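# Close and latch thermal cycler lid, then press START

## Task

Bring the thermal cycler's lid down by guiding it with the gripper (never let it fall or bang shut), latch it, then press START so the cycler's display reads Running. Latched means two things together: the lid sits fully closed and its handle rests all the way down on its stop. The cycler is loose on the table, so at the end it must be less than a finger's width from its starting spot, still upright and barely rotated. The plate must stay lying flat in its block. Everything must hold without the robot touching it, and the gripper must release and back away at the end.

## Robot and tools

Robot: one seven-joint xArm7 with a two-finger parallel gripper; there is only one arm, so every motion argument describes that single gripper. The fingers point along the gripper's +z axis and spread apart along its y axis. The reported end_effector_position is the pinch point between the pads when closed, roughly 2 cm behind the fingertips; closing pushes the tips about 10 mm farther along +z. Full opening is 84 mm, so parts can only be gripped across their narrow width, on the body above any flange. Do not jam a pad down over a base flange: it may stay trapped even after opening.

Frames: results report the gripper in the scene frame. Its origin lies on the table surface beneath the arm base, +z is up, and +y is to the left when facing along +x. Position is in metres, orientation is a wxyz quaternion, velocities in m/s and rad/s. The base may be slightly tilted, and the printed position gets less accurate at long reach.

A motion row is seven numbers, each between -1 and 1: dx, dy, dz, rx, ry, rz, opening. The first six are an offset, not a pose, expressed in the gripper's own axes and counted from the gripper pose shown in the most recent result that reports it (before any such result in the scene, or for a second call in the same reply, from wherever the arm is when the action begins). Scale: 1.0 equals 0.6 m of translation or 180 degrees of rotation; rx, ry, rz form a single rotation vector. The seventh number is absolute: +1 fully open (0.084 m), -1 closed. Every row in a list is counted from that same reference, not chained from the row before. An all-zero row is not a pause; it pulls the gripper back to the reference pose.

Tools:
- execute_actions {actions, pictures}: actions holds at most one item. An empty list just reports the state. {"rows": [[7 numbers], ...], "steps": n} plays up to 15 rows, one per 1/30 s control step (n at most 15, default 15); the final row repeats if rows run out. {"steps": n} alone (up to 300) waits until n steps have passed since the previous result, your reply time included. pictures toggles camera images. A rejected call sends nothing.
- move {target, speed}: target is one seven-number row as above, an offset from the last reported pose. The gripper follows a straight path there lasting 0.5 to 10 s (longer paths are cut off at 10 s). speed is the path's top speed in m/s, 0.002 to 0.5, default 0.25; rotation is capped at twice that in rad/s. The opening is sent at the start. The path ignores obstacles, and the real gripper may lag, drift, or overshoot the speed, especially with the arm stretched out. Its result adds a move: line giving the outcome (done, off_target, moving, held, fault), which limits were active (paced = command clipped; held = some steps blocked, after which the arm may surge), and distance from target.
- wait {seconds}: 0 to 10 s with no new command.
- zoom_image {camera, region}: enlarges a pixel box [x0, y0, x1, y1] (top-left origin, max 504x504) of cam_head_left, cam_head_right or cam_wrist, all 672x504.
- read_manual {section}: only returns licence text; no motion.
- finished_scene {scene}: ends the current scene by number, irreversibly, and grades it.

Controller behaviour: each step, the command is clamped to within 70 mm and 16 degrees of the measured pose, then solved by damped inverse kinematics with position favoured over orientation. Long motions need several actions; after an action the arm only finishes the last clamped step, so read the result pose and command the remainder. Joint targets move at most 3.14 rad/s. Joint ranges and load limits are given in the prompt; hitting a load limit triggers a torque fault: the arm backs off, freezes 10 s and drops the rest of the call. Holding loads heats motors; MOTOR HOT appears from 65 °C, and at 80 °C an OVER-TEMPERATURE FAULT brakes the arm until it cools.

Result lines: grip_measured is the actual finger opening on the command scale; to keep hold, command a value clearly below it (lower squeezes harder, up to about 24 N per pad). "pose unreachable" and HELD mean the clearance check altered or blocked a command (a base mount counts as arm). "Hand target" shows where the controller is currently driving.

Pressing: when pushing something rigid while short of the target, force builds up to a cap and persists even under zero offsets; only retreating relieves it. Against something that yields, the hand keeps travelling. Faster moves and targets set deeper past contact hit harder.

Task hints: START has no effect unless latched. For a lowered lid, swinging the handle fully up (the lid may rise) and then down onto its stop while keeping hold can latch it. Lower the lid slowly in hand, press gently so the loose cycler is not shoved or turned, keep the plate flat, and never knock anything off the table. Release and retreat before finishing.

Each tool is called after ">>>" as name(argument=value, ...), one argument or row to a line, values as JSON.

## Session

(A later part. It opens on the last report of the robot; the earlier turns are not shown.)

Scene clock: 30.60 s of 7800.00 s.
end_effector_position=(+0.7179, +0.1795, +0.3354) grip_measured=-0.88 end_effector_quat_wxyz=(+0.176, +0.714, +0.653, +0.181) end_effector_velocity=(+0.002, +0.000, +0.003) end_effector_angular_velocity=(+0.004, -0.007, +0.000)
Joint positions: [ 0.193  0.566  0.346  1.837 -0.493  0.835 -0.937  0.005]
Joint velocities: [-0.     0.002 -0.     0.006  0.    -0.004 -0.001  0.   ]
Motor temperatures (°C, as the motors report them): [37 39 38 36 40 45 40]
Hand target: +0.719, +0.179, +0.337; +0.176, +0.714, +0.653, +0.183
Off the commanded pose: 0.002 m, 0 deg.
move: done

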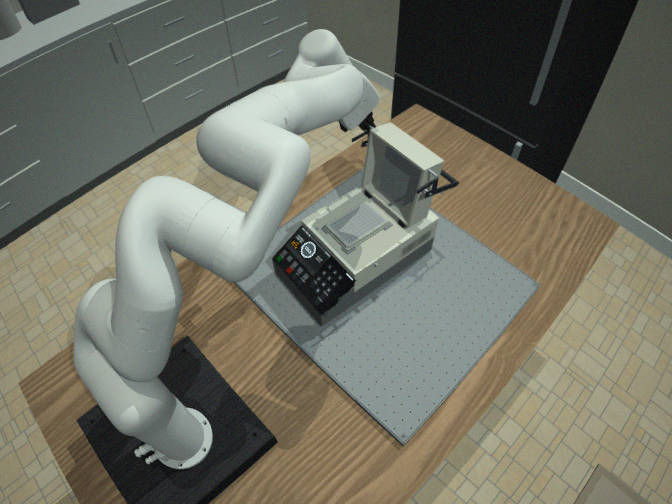

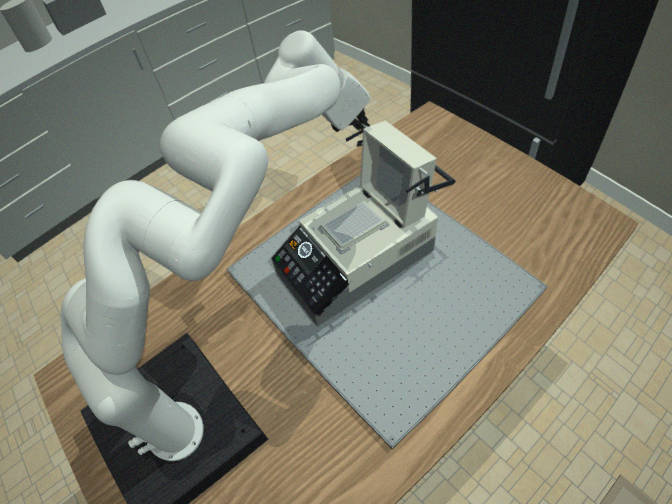

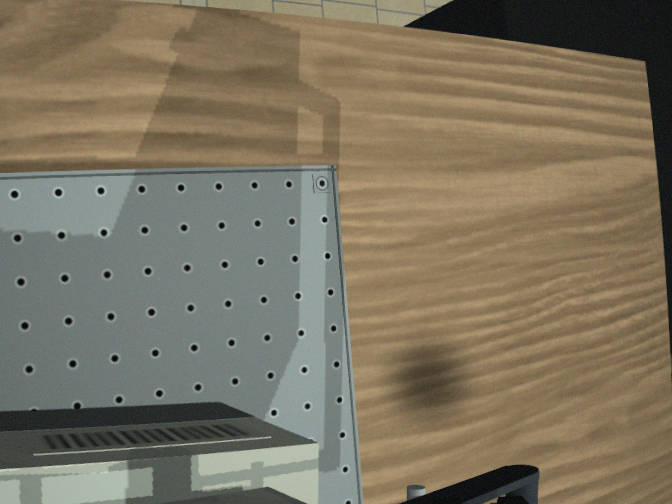

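>>> move(
  target=[0,0,-0.004,0,0,0,-0.45],
  speed=0.02,
)

>>> move(
  target=[0,0,-0.05,0,0,0,-0.45],
  speed=0.1,
)

>>> zoom_image(
  camera="cam_head_right",
  region=[320, 90, 460, 230],
)

Scene clock: 32.80 s of 7800.00 s.
end_effector_position=(+0.7179, +0.1777, +0.3394) grip_measured=-0.47 end_effector_quat_wxyz=(+0.177, +0.714, +0.652, +0.183) end_effector_velocity=(-0.003, +0.002, -0.002) end_effector_angular_velocity=(-0.001, +0.008, +0.003)
Joint positions: [ 0.192  0.56   0.345  1.837 -0.492  0.836 -0.938  0.023]
Joint velocities: [ 0.002 -0.001  0.001 -0.005  0.002  0.005 -0.001 -0.   ]
Motor temperatures (°C, as the motors report them): [37 39 38 36 40 45 40]
Hand target: +0.717, +0.180, +0.338; +0.176, +0.714, +0.653, +0.181
Off the commanded pose: 0.003 m, 0 deg.
move: done

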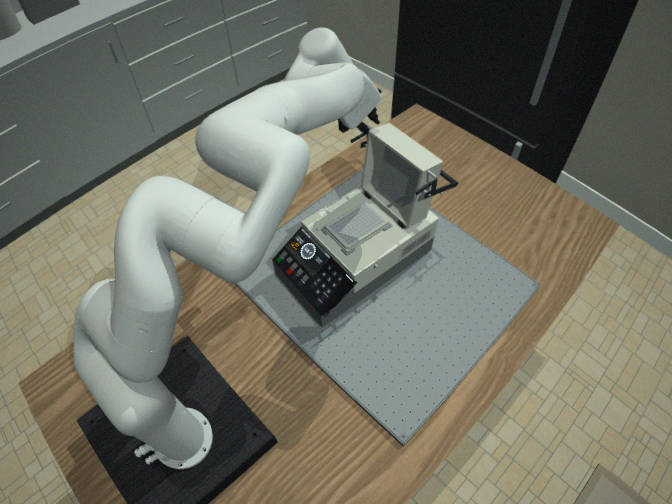

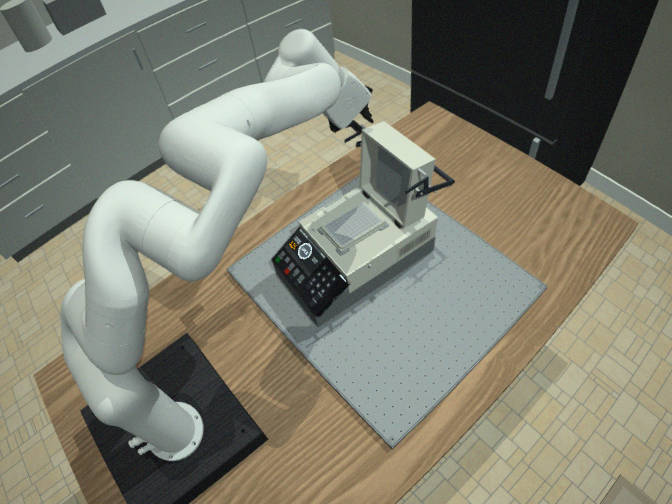

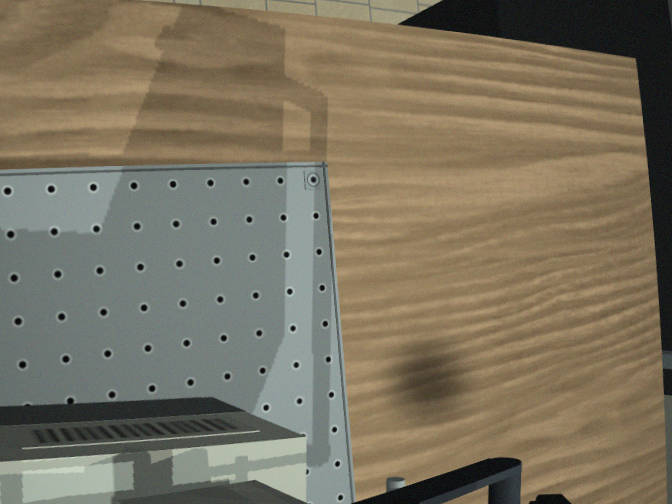

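Scene clock: 33.60 s of 7800.00 s.
end_effector_position=(+0.7031, +0.1781, +0.3643) grip_measured=-0.47 end_effector_quat_wxyz=(+0.177, +0.714, +0.652, +0.182) end_effector_velocity=(-0.000, -0.001, +0.004) end_effector_angular_velocity=(+0.000, -0.005, -0.001)
Joint positions: [ 0.184  0.496  0.358  1.809 -0.47   0.873 -0.946  0.024]
Joint velocities: [-0.001 -0.006  0.001  0.     0.001  0.001 -0.001 -0.   ]
Motor temperatures (°C, as the motors report them): [37 39 38 36 40 45 40]
Hand target: +0.703, +0.178, +0.366; +0.177, +0.714, +0.652, +0.183
Off the commanded pose: 0.001 m, 0 deg.
move: done

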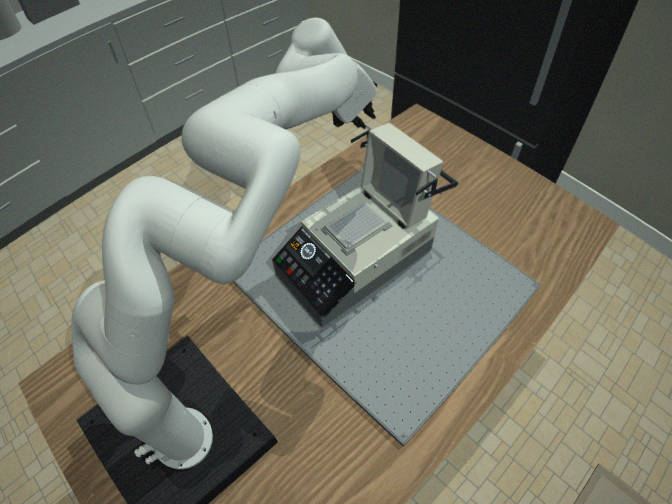

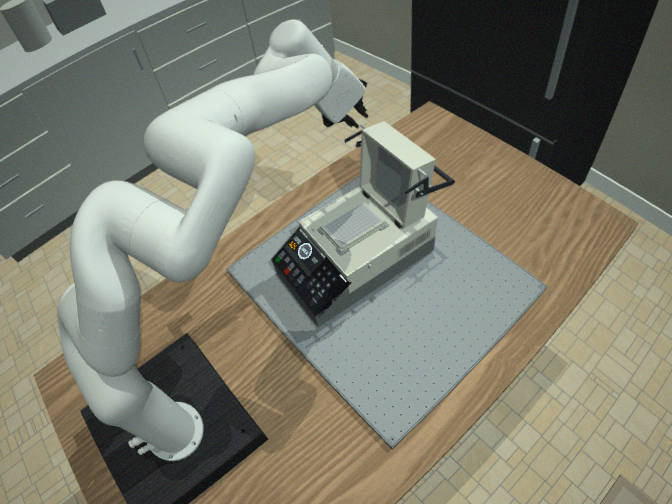

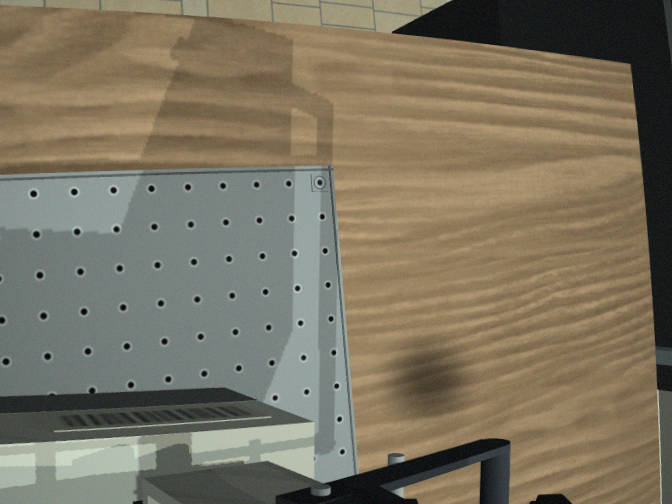

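Region (320, 90, 460, 230) of cam_head_right's 672x504 image, scaled by 3.600, with more detail than that image has.

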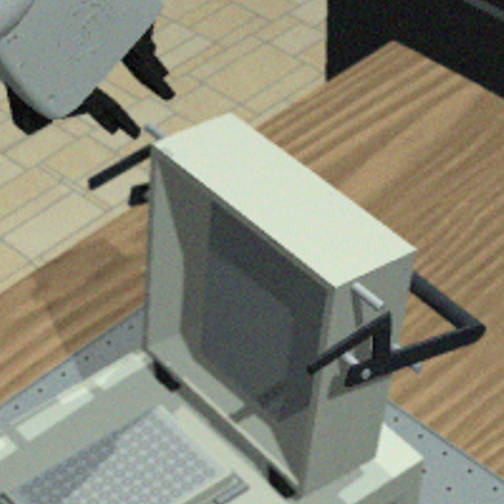

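>>> move(
  target=[-0.075,-0.016,0,0,0,0,-0.1],
  speed=0.12,
)

Scene clock: 36.53 s of 7800.00 s.
end_effector_position=(+0.6910, +0.1351, +0.3586) grip_measured=-0.11 end_effector_quat_wxyz=(+0.177, +0.714, +0.652, +0.182) end_effector_velocity=(-0.001, -0.002, +0.001) end_effector_angular_velocity=(+0.001, -0.003, +0.003)
Joint positions: [ 0.089  0.403  0.363  1.654 -0.418  0.789 -1.014  0.039]
Joint velocities: [-0.007 -0.007  0.002 -0.01   0.004 -0.008 -0.006 -0.   ]
Motor temperatures (°C, as the motors report them): [37 39 38 37 40 45 40]
Hand target: +0.691, +0.134, +0.359; +0.177, +0.714, +0.652, +0.182
Off the commanded pose: 0.001 m, 0 deg.
move: done

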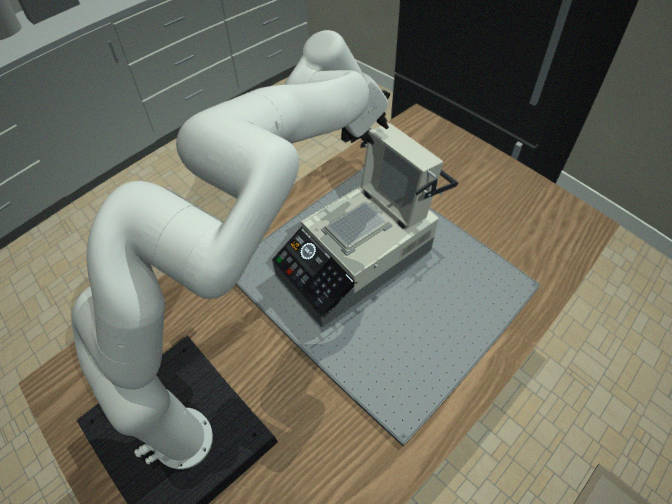

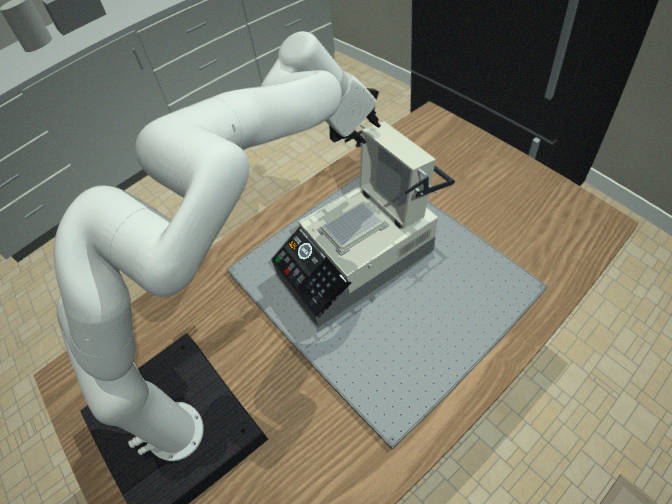

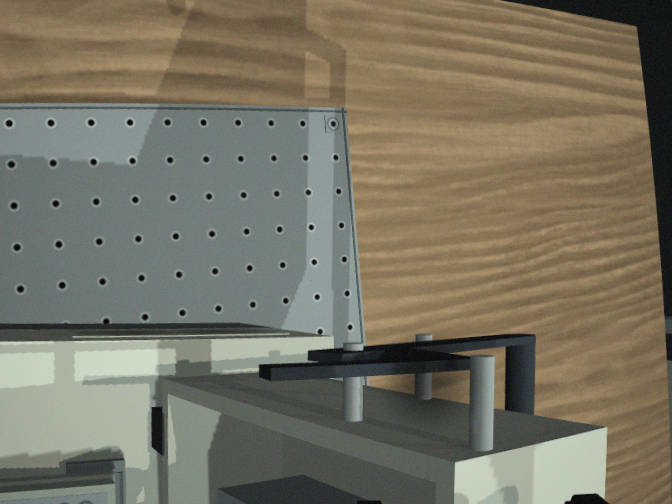

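>>> execute_actions(
  actions=[],
)

>>> move(
  target=[0.065,0.005,0,0,0,0,-0.2],
  speed=0.06,
)

>>> move(
  target=[0,0,0.057,0,0,0,-0.2],
  speed=0.02,
)

Scene clock: 44.93 s of 7800.00 s.
end_effector_position=(+0.6910, +0.1341, +0.3585) grip_measured=-0.11 end_effector_quat_wxyz=(+0.177, +0.714, +0.652, +0.182) end_effector_velocity=(-0.000, -0.000, -0.000) end_effector_angular_velocity=(-0.002, -0.000, +0.001)
Joint positions: [ 0.088  0.402  0.363  1.652 -0.417  0.789 -1.015  0.039]
Joint velocities: [ 0.    -0.    -0.    -0.001 -0.002 -0.    -0.    -0.   ]
Motor temperatures (°C, as the motors report them): [37 39 38 37 40 45 40]
Hand target: +0.691, +0.134, +0.359; +0.177, +0.714, +0.652, +0.182
Off the commanded pose: 0.000 m, 0 deg.
Steps of this call (steps 1 to 90: nothing new was sent; then 5.40 s passed at rest). Readings (end_effector_position):
1: (+0.6910, +0.1350, +0.3586)
2: (+0.6910, +0.1348, +0.3586)
4: (+0.6910, +0.1345, +0.3585)
8: (+0.6910, +0.1342, +0.3585)
90: the state above

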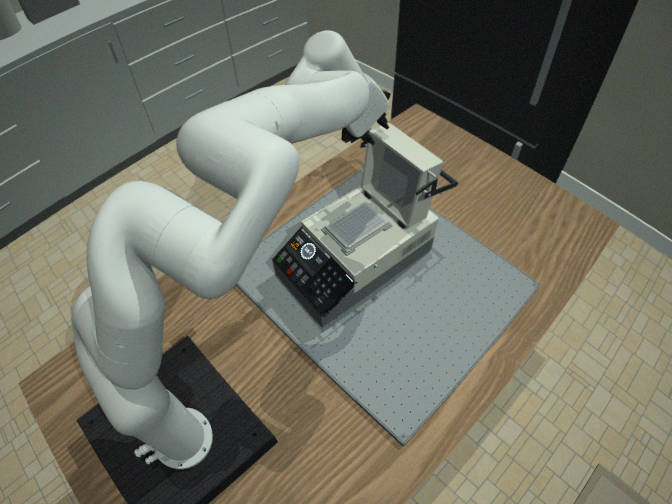

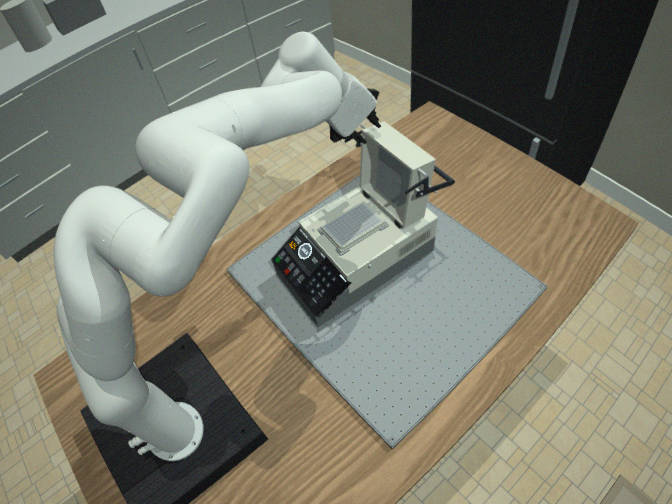

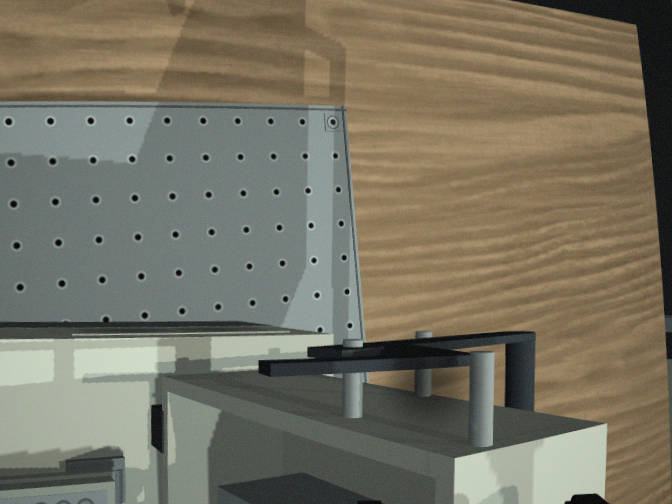

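Scene clock: 45.90 s of 7800.00 s.
end_effector_position=(+0.6969, +0.1721, +0.3609) grip_measured=-0.21 end_effector_quat_wxyz=(+0.177, +0.715, +0.652, +0.182) end_effector_velocity=(+0.002, -0.003, +0.001) end_effector_angular_velocity=(-0.002, +0.000, -0.009)
Joint positions: [ 0.167  0.465  0.359  1.753 -0.463  0.845 -0.947  0.035]
Joint velocities: [ 0.002  0.005 -0.005  0.01  -0.002  0.006  0.004  0.   ]
Motor temperatures (°C, as the motors report them): [37 39 38 37 40 45 40]
Hand target: +0.697, +0.173, +0.361; +0.177, +0.714, +0.652, +0.182
Off the commanded pose: 0.001 m, 0 deg.
move: done

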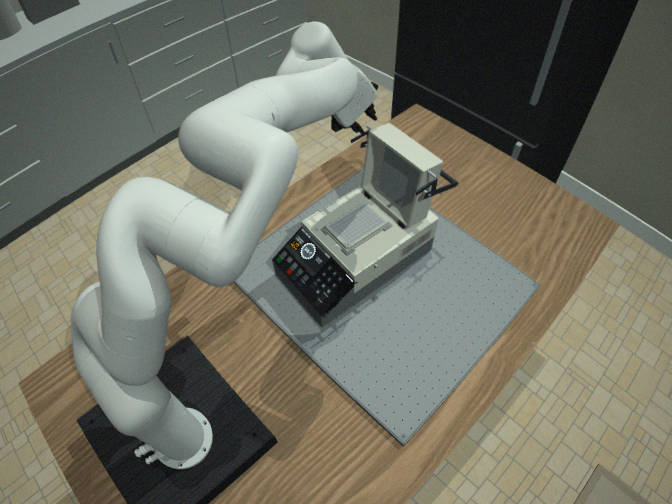

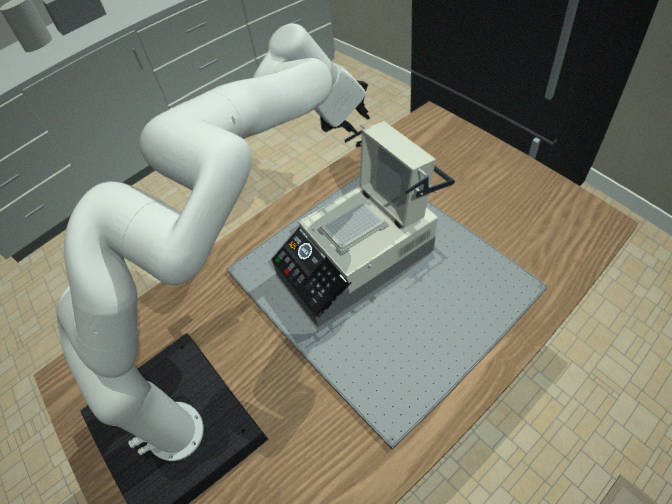

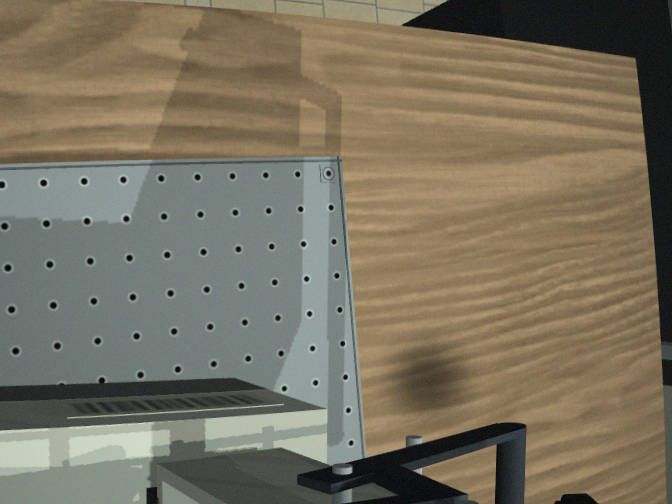

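Scene clock: 47.83 s of 7800.00 s.
end_effector_position=(+0.7150, +0.1725, +0.3392) grip_measured=-0.22 end_effector_quat_wxyz=(+0.180, +0.714, +0.651, +0.188) end_effector_velocity=(+0.001, -0.001, -0.001) end_effector_angular_velocity=(-0.001, +0.002, -0.003)
Joint positions: [ 0.177  0.534  0.344  1.79  -0.49   0.802 -0.936  0.035]
Joint velocities: [ 0.001  0.004 -0.001  0.005 -0.001  0.004  0.001  0.   ]
Motor temperatures (°C, as the motors report them): [37 39 38 37 40 45 40]
Hand target: +0.714, +0.171, +0.331; +0.177, +0.715, +0.652, +0.182
Off the commanded pose: 0.008 m, 1 deg.
move: off_target

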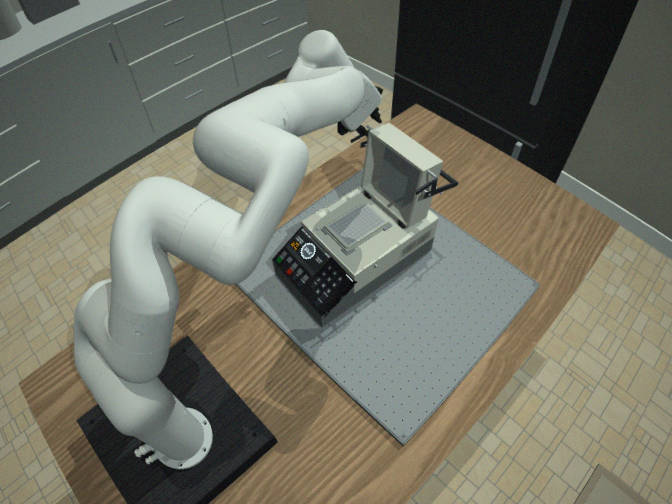

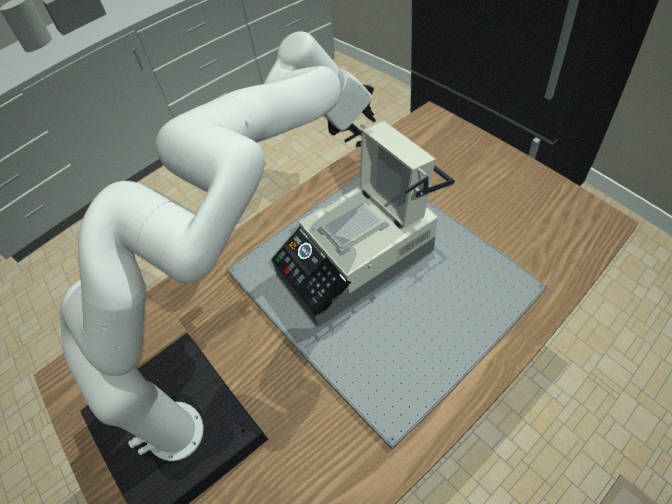

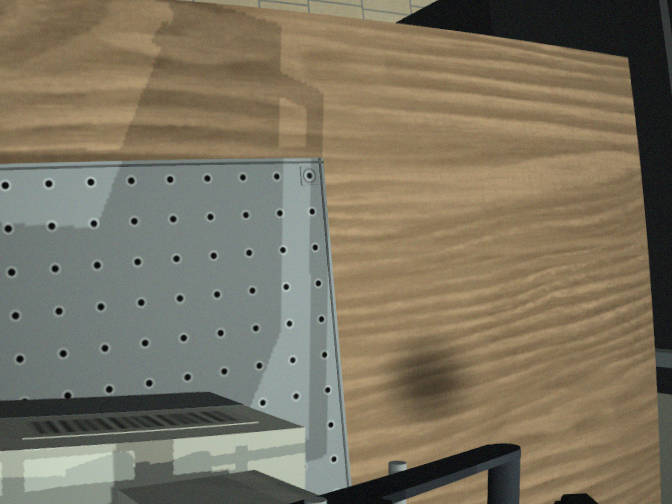

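>>> move(
  target=[0,0,-0.1,0,0,0,-0.3],
  speed=0.1,
)

>>> move(
  target=[0,0.02,0,0,0,0.5,-0.3],
)

Scene clock: 55.37 s of 7800.00 s.
end_effector_position=(+0.6850, +0.1733, +0.3899) grip_measured=-0.32 end_effector_quat_wxyz=(+0.180, +0.714, +0.651, +0.187) end_effector_velocity=(-0.001, -0.000, +0.002) end_effector_angular_velocity=(+0.001, +0.000, -0.000)
Joint positions: [ 0.162  0.406  0.369  1.743 -0.44   0.879 -0.958  0.03 ]
Joint velocities: [-0.001 -0.005  0.    -0.002  0.004  0.003 -0.001  0.   ]
Motor temperatures (°C, as the motors report them): [37 39 38 36 40 45 40]
Hand target: +0.685, +0.174, +0.391; +0.180, +0.713, +0.651, +0.188
Off the commanded pose: 0.001 m, 0 deg.
After step 90, 3.57 s passed at rest.
move: done

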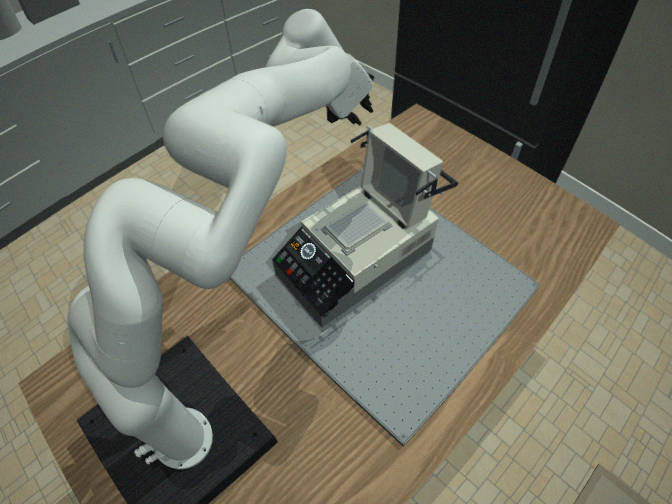

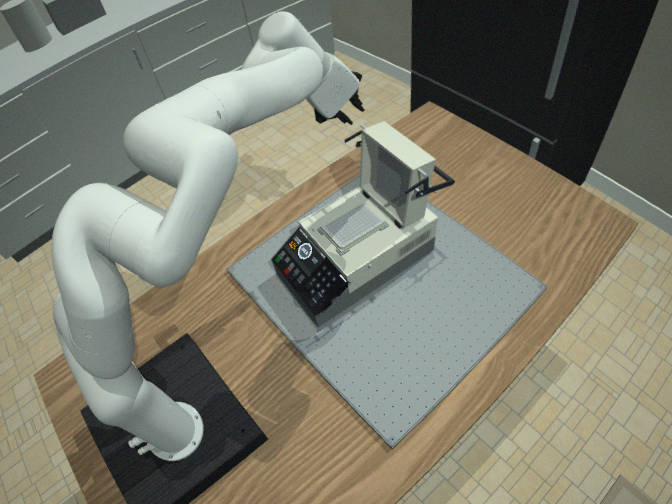

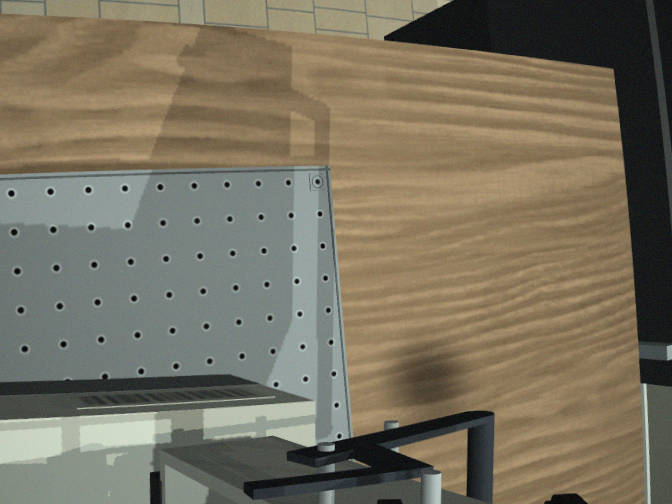

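Scene clock: 58.97 s of 7800.00 s.
end_effector_position=(+0.6954, +0.1722, +0.3959) grip_measured=-0.32 end_effector_quat_wxyz=(-0.005, +0.965, -0.044, +0.259) end_effector_velocity=(-0.000, -0.001, +0.000) end_effector_angular_velocity=(+0.003, +0.000, -0.010)
Joint positions: [ 0.334  0.426  0.145  1.809 -0.316  0.886  0.534  0.03 ]
Joint velocities: [ 0.001 -0.001 -0.003  0.    -0.     0.001  0.01  -0.   ]
Motor temperatures (°C, as the motors report them): [37 39 38 37 40 45 40]
Hand target: +0.695, +0.172, +0.396; -0.005, +0.965, -0.044, +0.259
Off the commanded pose: 0.000 m, 0 deg.
move: done

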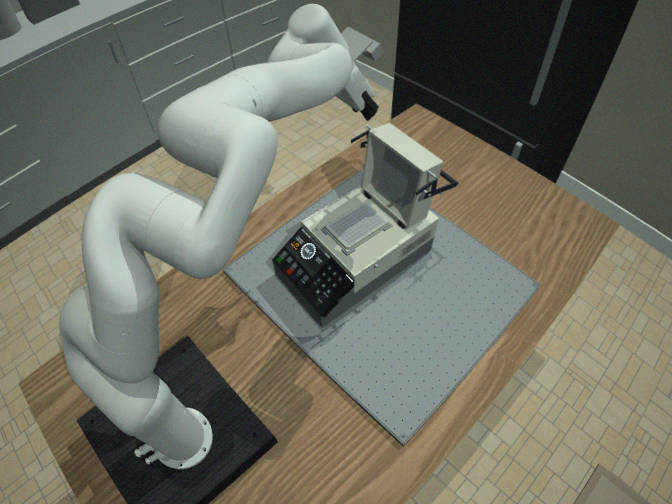

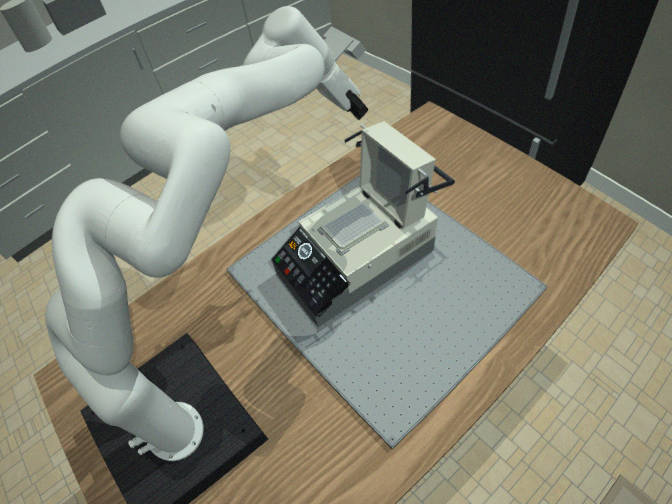

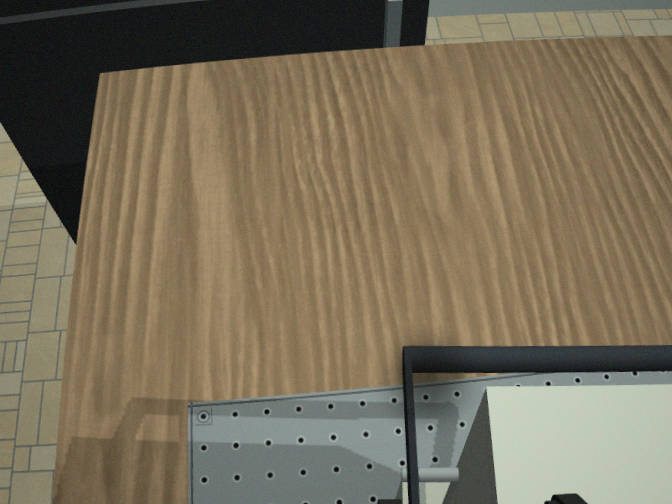

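>>> move(
  target=[-0.015,0,0.15,0,0,0,-0.6],
  speed=0.08,
)

>>> zoom_image(
  camera="cam_head_right",
  region=[300,70,480,230],
)

Scene clock: 62.17 s of 7800.00 s.
end_effector_position=(+0.7376, +0.1722, +0.3388) grip_measured=-0.62 end_effector_quat_wxyz=(-0.011, +0.959, -0.046, +0.278) end_effector_velocity=(+0.001, -0.001, -0.000) end_effector_angular_velocity=(+0.001, -0.000, -0.002)
Joint positions: [ 0.33   0.576  0.123  1.858 -0.348  0.742  0.556  0.017]
Joint velocities: [ 0.     0.005 -0.001  0.007  0.001  0.001 -0.    -0.   ]
Motor temperatures (°C, as the motors report them): [37 39 38 37 40 45 40]
Hand target: +0.732, +0.171, +0.314; -0.005, +0.965, -0.044, +0.259
Off the commanded pose: 0.026 m, 2 deg.
move: off_target

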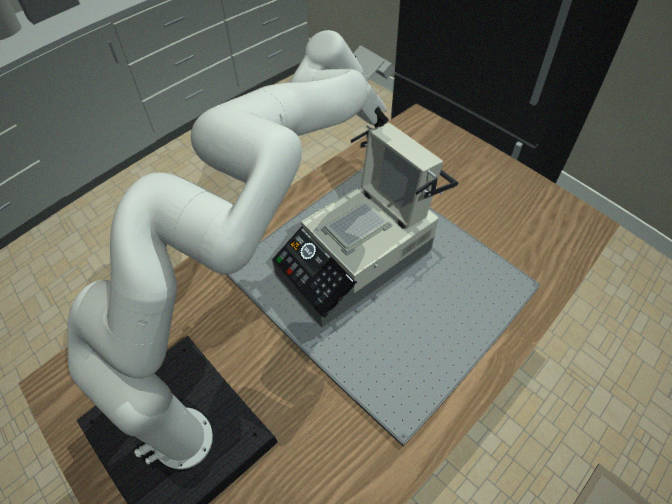

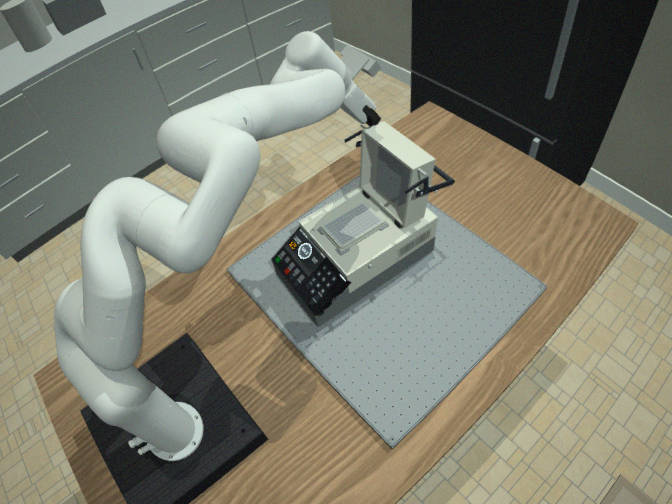

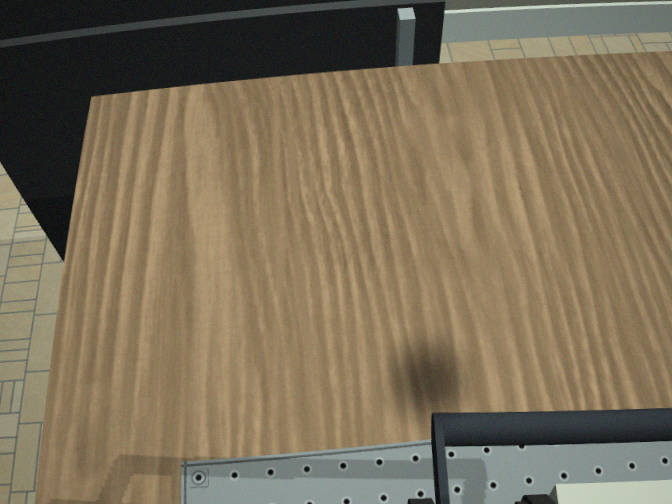

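Region (300, 70, 480, 230) of cam_head_right's 672x504 image, scaled by 2.800, with more detail than that image has.

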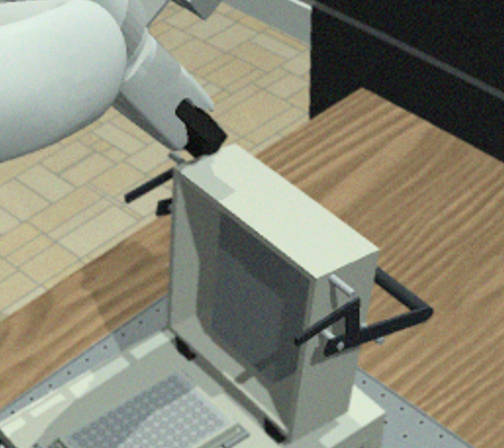

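>>> move(
  target=[-0.05,-0.22,-0.08,0,0,0,-0.4],
  speed=0.15,
)

>>> move(
  target=[0,0,0.1,-0.5,0,0,-0.4],
)

>>> move(
  target=[0,0,0,0,0,-0.35,-0.4],
)

Scene clock: 70.67 s of 7800.00 s.
end_effector_position=(+0.6981, +0.3055, +0.3687) grip_measured=-0.42 end_effector_quat_wxyz=(-0.011, +0.959, -0.046, +0.278) end_effector_velocity=(-0.000, +0.003, +0.002) end_effector_angular_velocity=(-0.001, +0.000, -0.003)
Joint positions: [ 0.571  0.642  0.107  2.056 -0.438  0.935  0.767  0.026]
Joint velocities: [ 0.007  0.008 -0.002  0.019 -0.001  0.013  0.004 -0.   ]
Motor temperatures (°C, as the motors report them): [37 39 38 36 40 45 40]
Hand target: +0.698, +0.307, +0.369; -0.011, +0.959, -0.046, +0.278
Off the commanded pose: 0.002 m, 0 deg.
After step 90, 4.17 s passed at rest.
move: done

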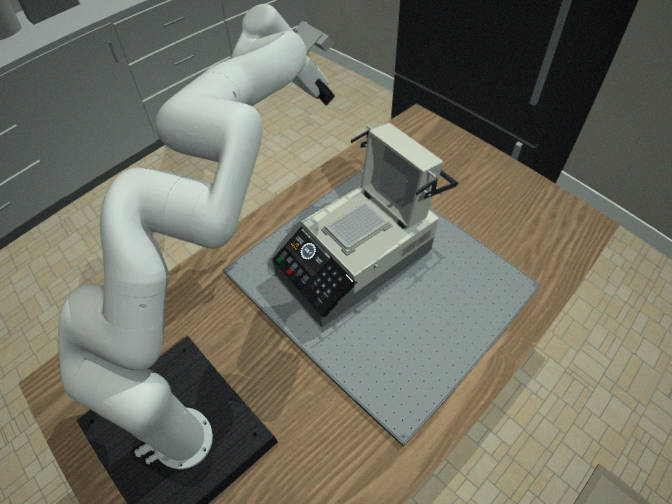

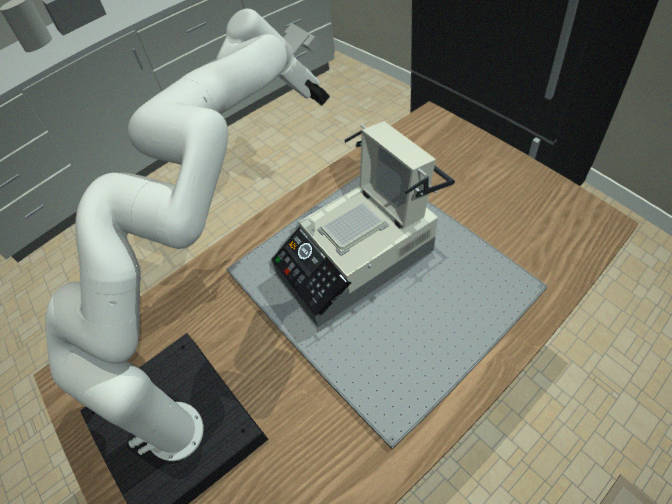

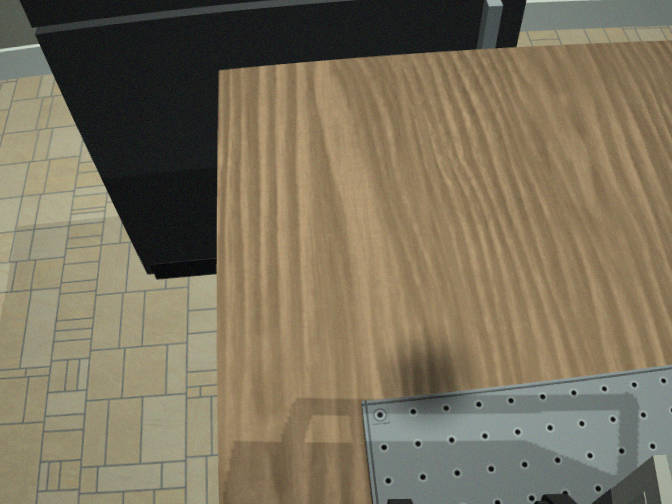

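Scene clock: 75.43 s of 7800.00 s.
end_effector_position=(+0.7292, +0.3039, +0.3163) grip_measured=-0.42 end_effector_quat_wxyz=(+0.509, +0.732, +0.066, +0.448) end_effector_velocity=(-0.000, +0.000, -0.001) end_effector_angular_velocity=(-0.035, +0.007, +0.002)
Joint positions: [ 0.987  1.389 -0.722  2.709 -0.837  1.315  0.776  0.026]
Joint velocities: [ 0.013  0.019 -0.083  0.001  0.064 -0.01  -0.03   0.   ]
Motor temperatures (°C, as the motors report them): [37 39 38 36 40 45 40]
Hand target: +0.729, +0.304, +0.316; +0.510, +0.731, +0.067, +0.447
Off the commanded pose: 0.002 m, 51 deg; orientation clipped at the last step of the last action.
elbow stopped short: the move would have taken joint 4 (elbow) straighter than the controller allows; a more bent joint 4 avoids this.
move: off_target; limits=paced

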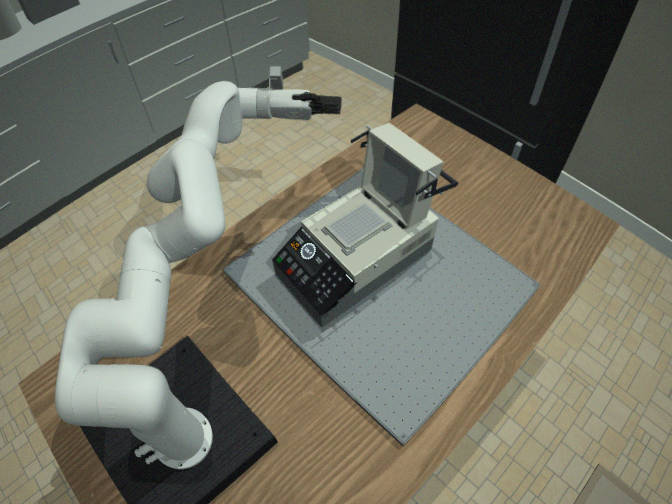

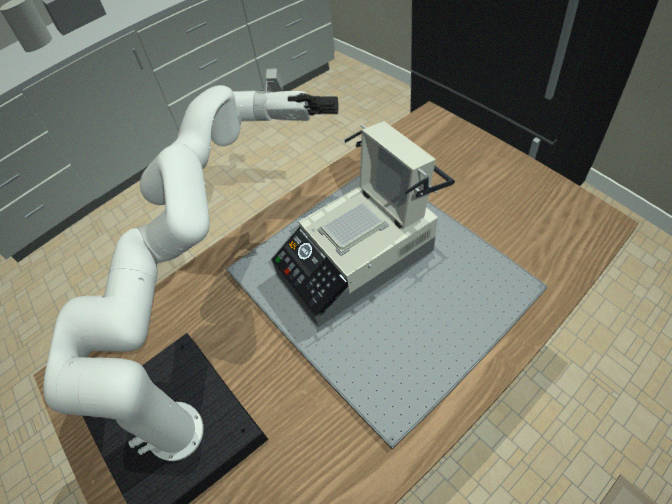

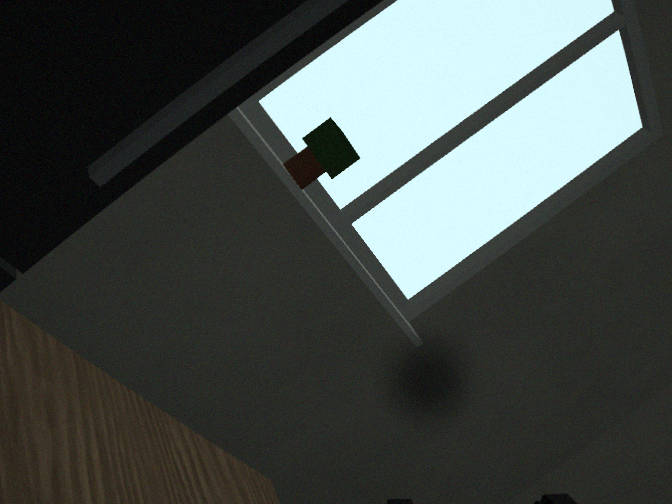

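Scene clock: 78.07 s of 7800.00 s.
end_effector_position=(+0.7291, +0.3037, +0.3162) grip_measured=-0.42 end_effector_quat_wxyz=(+0.668, +0.590, +0.439, +0.117) end_effector_velocity=(-0.000, +0.001, +0.001) end_effector_angular_velocity=(-0.007, +0.006, -0.006)
Joint positions: [ 0.991  1.361 -0.663  2.668 -0.903  1.313 -0.301  0.026]
Joint velocities: [-0.039  0.058 -0.     0.124  0.022  0.042 -0.052 -0.   ]
Motor temperatures (°C, as the motors report them): [37 39 38 36 40 45 40]
Hand target: +0.729, +0.304, +0.316; +0.668, +0.590, +0.439, +0.116
Off the commanded pose: 0.000 m, 0 deg.
move: done

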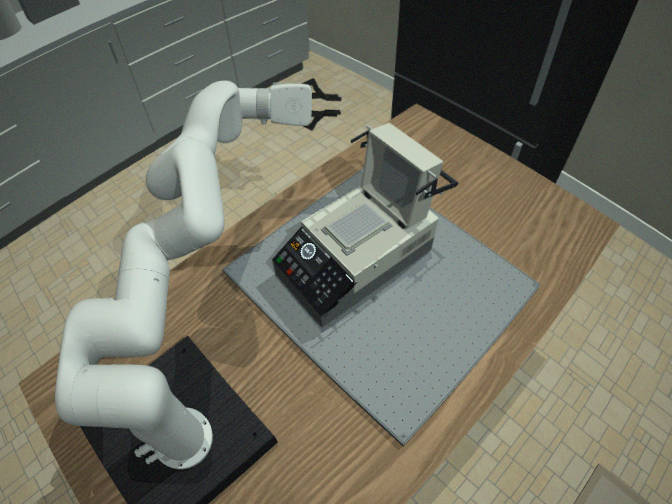

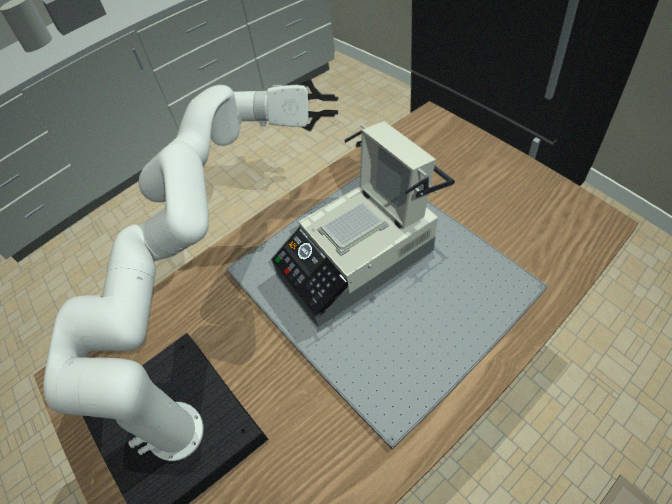

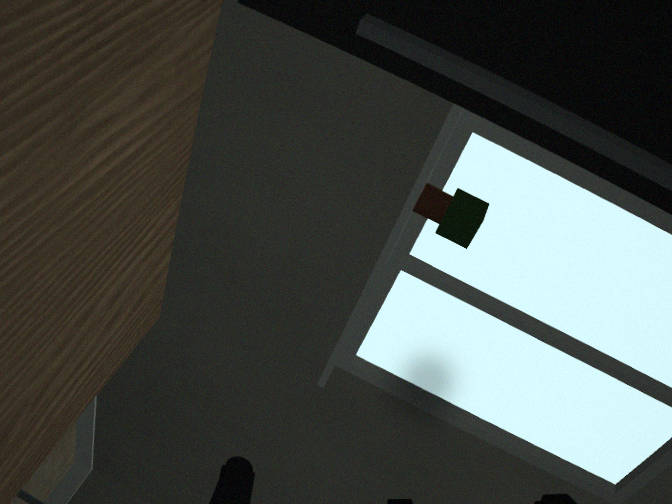

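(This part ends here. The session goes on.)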